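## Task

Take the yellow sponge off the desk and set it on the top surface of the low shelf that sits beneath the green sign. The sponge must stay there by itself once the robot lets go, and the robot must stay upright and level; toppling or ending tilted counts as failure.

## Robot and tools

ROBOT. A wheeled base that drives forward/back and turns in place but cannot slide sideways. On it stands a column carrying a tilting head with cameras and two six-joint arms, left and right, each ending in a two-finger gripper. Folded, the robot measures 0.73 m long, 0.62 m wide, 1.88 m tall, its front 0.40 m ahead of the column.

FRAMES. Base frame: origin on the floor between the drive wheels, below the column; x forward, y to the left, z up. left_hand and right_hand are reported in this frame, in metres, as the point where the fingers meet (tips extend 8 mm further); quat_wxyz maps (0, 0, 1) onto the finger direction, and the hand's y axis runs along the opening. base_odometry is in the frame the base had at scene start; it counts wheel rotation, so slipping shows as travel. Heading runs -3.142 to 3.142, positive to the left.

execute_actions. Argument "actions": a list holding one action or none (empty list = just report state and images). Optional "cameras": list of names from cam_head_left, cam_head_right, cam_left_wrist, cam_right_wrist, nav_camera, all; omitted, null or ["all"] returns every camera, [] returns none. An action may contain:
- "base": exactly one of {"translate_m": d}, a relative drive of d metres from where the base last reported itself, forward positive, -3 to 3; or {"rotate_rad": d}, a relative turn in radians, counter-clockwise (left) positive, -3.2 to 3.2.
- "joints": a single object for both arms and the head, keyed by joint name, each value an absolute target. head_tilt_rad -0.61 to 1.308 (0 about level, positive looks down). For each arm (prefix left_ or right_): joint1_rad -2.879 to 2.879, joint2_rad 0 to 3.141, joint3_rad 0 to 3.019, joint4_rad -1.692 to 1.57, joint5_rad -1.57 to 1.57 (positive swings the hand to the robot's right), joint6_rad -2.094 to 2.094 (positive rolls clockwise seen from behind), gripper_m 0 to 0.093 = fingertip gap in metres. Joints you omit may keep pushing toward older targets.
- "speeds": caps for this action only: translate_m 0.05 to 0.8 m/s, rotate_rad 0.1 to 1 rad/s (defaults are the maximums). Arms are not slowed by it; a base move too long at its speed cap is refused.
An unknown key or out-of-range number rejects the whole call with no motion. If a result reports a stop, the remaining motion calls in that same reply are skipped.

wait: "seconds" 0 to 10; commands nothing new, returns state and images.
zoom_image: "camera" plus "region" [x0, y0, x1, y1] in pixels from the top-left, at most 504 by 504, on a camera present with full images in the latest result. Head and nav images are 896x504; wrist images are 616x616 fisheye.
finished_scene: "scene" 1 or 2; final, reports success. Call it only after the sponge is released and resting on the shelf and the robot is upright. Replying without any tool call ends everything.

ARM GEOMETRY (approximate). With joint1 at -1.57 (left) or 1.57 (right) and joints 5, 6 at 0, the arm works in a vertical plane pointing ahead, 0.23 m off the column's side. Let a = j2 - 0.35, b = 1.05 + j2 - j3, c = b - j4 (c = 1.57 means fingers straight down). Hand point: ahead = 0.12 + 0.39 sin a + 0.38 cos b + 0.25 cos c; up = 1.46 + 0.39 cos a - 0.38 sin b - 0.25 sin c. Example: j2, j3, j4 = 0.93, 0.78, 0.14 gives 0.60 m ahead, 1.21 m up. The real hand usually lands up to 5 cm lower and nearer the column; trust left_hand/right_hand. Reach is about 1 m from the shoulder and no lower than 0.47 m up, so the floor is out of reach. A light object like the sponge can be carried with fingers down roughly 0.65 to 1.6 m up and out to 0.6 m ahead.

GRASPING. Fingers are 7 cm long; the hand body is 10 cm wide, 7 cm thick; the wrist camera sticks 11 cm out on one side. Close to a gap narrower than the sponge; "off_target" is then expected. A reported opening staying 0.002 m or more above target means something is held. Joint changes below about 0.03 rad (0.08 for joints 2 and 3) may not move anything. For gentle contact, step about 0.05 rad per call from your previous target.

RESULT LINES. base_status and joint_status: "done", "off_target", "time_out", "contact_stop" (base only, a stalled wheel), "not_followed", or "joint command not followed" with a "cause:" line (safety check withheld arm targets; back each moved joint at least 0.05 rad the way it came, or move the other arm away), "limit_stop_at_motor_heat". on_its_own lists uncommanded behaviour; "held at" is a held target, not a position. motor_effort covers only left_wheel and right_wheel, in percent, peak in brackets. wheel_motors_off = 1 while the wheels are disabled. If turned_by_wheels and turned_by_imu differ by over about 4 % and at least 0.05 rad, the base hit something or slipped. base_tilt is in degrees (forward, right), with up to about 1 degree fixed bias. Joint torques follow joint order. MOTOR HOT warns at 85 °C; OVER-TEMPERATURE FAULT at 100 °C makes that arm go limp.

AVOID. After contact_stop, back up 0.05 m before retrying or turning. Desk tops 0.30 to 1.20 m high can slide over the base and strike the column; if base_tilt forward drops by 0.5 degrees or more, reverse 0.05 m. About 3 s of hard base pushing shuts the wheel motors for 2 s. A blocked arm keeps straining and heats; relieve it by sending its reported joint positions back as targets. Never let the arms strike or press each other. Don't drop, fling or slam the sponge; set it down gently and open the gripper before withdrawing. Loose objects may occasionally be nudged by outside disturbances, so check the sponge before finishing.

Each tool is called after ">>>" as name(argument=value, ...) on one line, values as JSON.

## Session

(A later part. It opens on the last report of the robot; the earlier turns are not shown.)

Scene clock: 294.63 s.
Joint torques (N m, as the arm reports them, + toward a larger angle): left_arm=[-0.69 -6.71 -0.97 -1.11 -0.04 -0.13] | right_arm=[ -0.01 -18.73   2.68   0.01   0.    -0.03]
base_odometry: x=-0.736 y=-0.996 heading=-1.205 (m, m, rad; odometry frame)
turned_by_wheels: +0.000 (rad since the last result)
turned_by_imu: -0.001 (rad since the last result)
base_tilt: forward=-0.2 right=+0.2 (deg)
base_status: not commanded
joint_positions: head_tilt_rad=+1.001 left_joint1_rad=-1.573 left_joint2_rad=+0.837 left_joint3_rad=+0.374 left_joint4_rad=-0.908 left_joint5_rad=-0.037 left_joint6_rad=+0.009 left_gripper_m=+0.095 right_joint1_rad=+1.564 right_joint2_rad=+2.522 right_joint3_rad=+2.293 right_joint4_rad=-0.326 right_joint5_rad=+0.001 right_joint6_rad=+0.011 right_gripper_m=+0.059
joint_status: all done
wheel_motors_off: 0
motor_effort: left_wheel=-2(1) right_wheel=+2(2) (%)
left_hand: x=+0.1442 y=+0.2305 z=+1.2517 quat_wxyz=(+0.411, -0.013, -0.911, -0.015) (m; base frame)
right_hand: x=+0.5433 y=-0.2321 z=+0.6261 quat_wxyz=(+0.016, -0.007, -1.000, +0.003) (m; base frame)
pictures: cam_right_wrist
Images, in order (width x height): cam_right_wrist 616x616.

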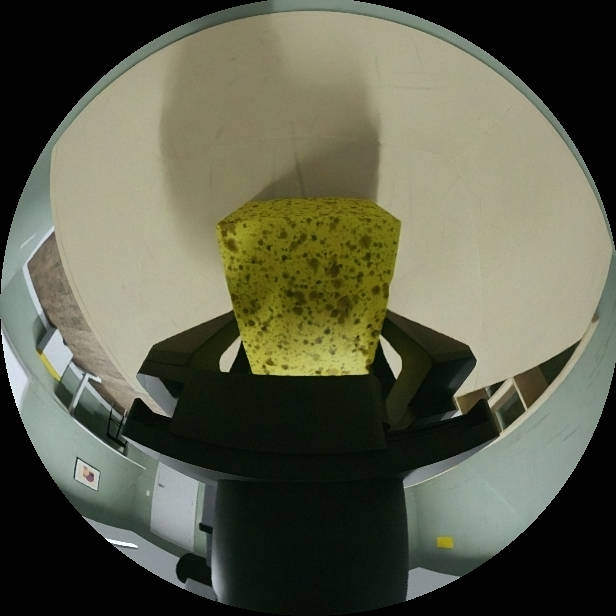

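The hand is at the height where the sponge touched the shelf in scene 1, and the shadow meets the sponge. Releasing.

>>> execute_actions(actions=[{"joints": {"right_gripper_m": 0.093}}], cameras=["cam_right_wrist"])

Scene clock: 300.57 s.
Joint torques (N m, as the arm reports them, + toward a larger angle): left_arm=[-0.65 -6.78 -1.   -1.07 -0.03 -0.13] | right_arm=[  0.02 -18.43   2.69   0.01   0.01  -0.03]
base_odometry: x=-0.736 y=-0.996 heading=-1.205 (m, m, rad; odometry frame)
turned_by_wheels: +0.000 (rad since the last result)
turned_by_imu: -0.001 (rad since the last result)
base_tilt: forward=-0.2 right=+0.1 (deg)
base_status: not commanded
joint_positions: head_tilt_rad=+1.001 left_joint1_rad=-1.573 left_joint2_rad=+0.837 left_joint3_rad=+0.374 left_joint4_rad=-0.908 left_joint5_rad=-0.037 left_joint6_rad=+0.009 left_gripper_m=+0.095 right_joint1_rad=+1.564 right_joint2_rad=+2.522 right_joint3_rad=+2.293 right_joint4_rad=-0.326 right_joint5_rad=+0.001 right_joint6_rad=+0.011 right_gripper_m=+0.093
joint_status: all done
wheel_motors_off: 0
motor_effort: left_wheel=-1(1) right_wheel=+2(2) (%)
left_hand: x=+0.1442 y=+0.2305 z=+1.2517 quat_wxyz=(+0.411, -0.013, -0.911, -0.015) (m; base frame)
right_hand: x=+0.5433 y=-0.2321 z=+0.6261 quat_wxyz=(+0.016, -0.007, -1.000, +0.003) (m; base frame)
pictures: cam_right_wrist
Images, in order (width x height): cam_right_wrist 616x616.

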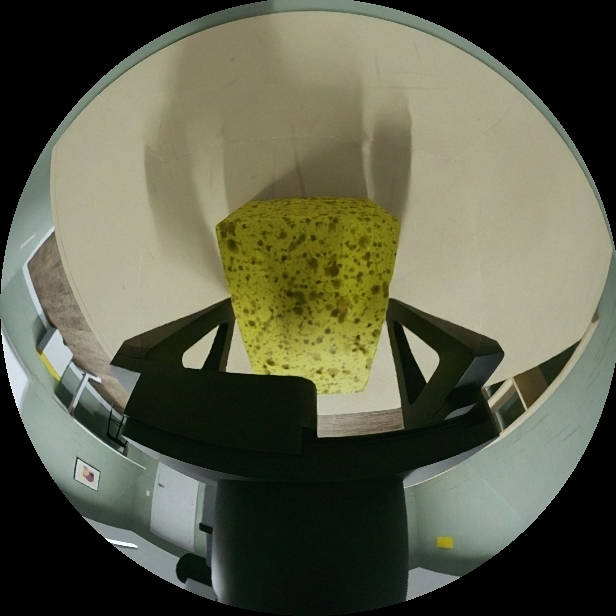

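>>> execute_actions(actions=[{"joints": {"right_joint2_rad": 2.26, "right_joint3_rad": 2.0, "right_joint4_rad": -0.26, "head_tilt_rad": 0.45}}], cameras=["cam_head_left", "cam_head_right", "cam_right_wrist"])

Scene clock: 316.07 s.
Joint torques (N m, as the arm reports them, + toward a larger angle): left_arm=[-0.58 -6.8  -0.98 -1.08 -0.04 -0.13] | right_arm=[  0.05 -19.01   2.2    0.88   0.    -0.03]
base_odometry: x=-0.736 y=-0.996 heading=-1.205 (m, m, rad; odometry frame)
turned_by_wheels: +0.000 (rad since the last result)
turned_by_imu: -0.001 (rad since the last result)
base_tilt: forward=-0.2 right=+0.1 (deg)
base_status: not commanded
joint_positions: head_tilt_rad=+0.469 left_joint1_rad=-1.573 left_joint2_rad=+0.837 left_joint3_rad=+0.374 left_joint4_rad=-0.908 left_joint5_rad=-0.037 left_joint6_rad=+0.009 left_gripper_m=+0.095 right_joint1_rad=+1.564 right_joint2_rad=+2.242 right_joint3_rad=+2.002 right_joint4_rad=-0.270 right_joint5_rad=+0.001 right_joint6_rad=+0.011 right_gripper_m=+0.093
joint_status: all done
wheel_motors_off: 0
motor_effort: left_wheel=-1(1) right_wheel=+2(2) (%)
left_hand: x=+0.1442 y=+0.2305 z=+1.2517 quat_wxyz=(+0.411, -0.013, -0.911, -0.015) (m; base frame)
right_hand: x=+0.5986 y=-0.2317 z=+0.7206 quat_wxyz=(-0.007, -0.007, -1.000, +0.003) (m; base frame)
pictures: cam_head_left, cam_head_right, cam_right_wrist
Images, in order (width x height): cam_head_left 896x504, cam_head_right 896x504, cam_right_wrist 616x616.

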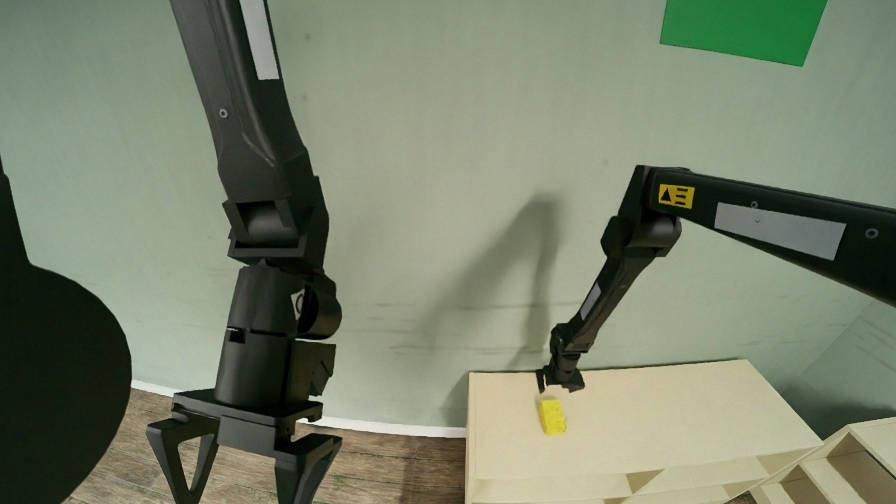

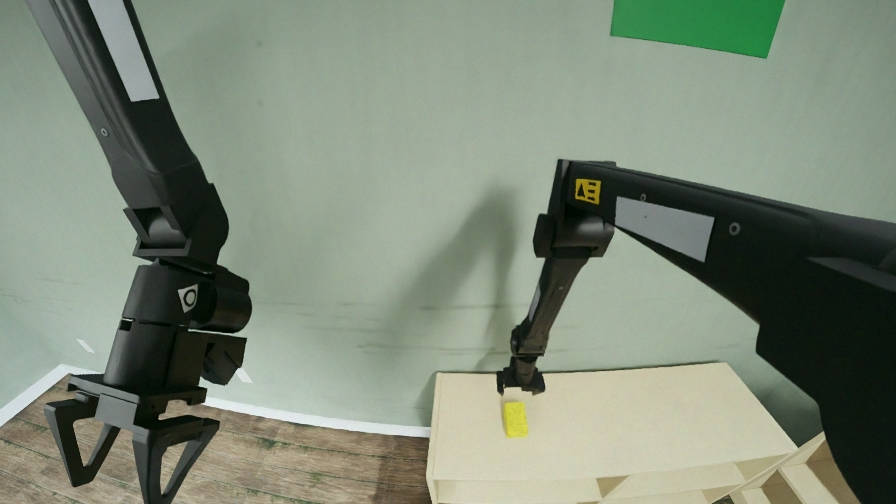

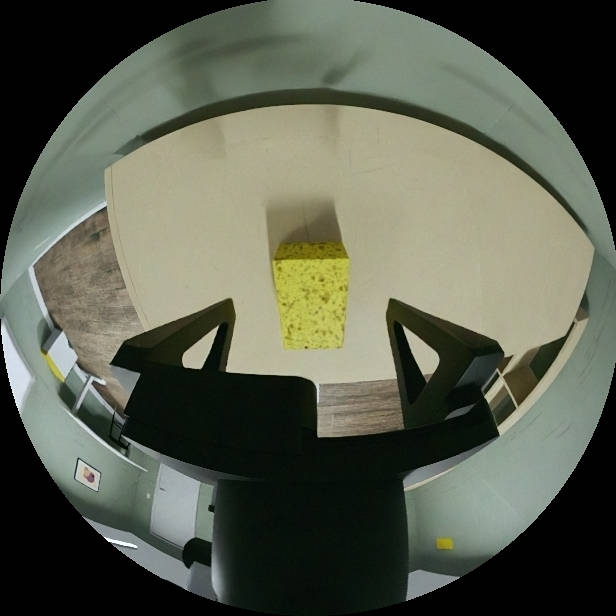

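The sponge is resting on top of the shelf under the green sign, and the hand is clear of it.

>>> finished_scene(scene=2)

The scene is finished: the task was done.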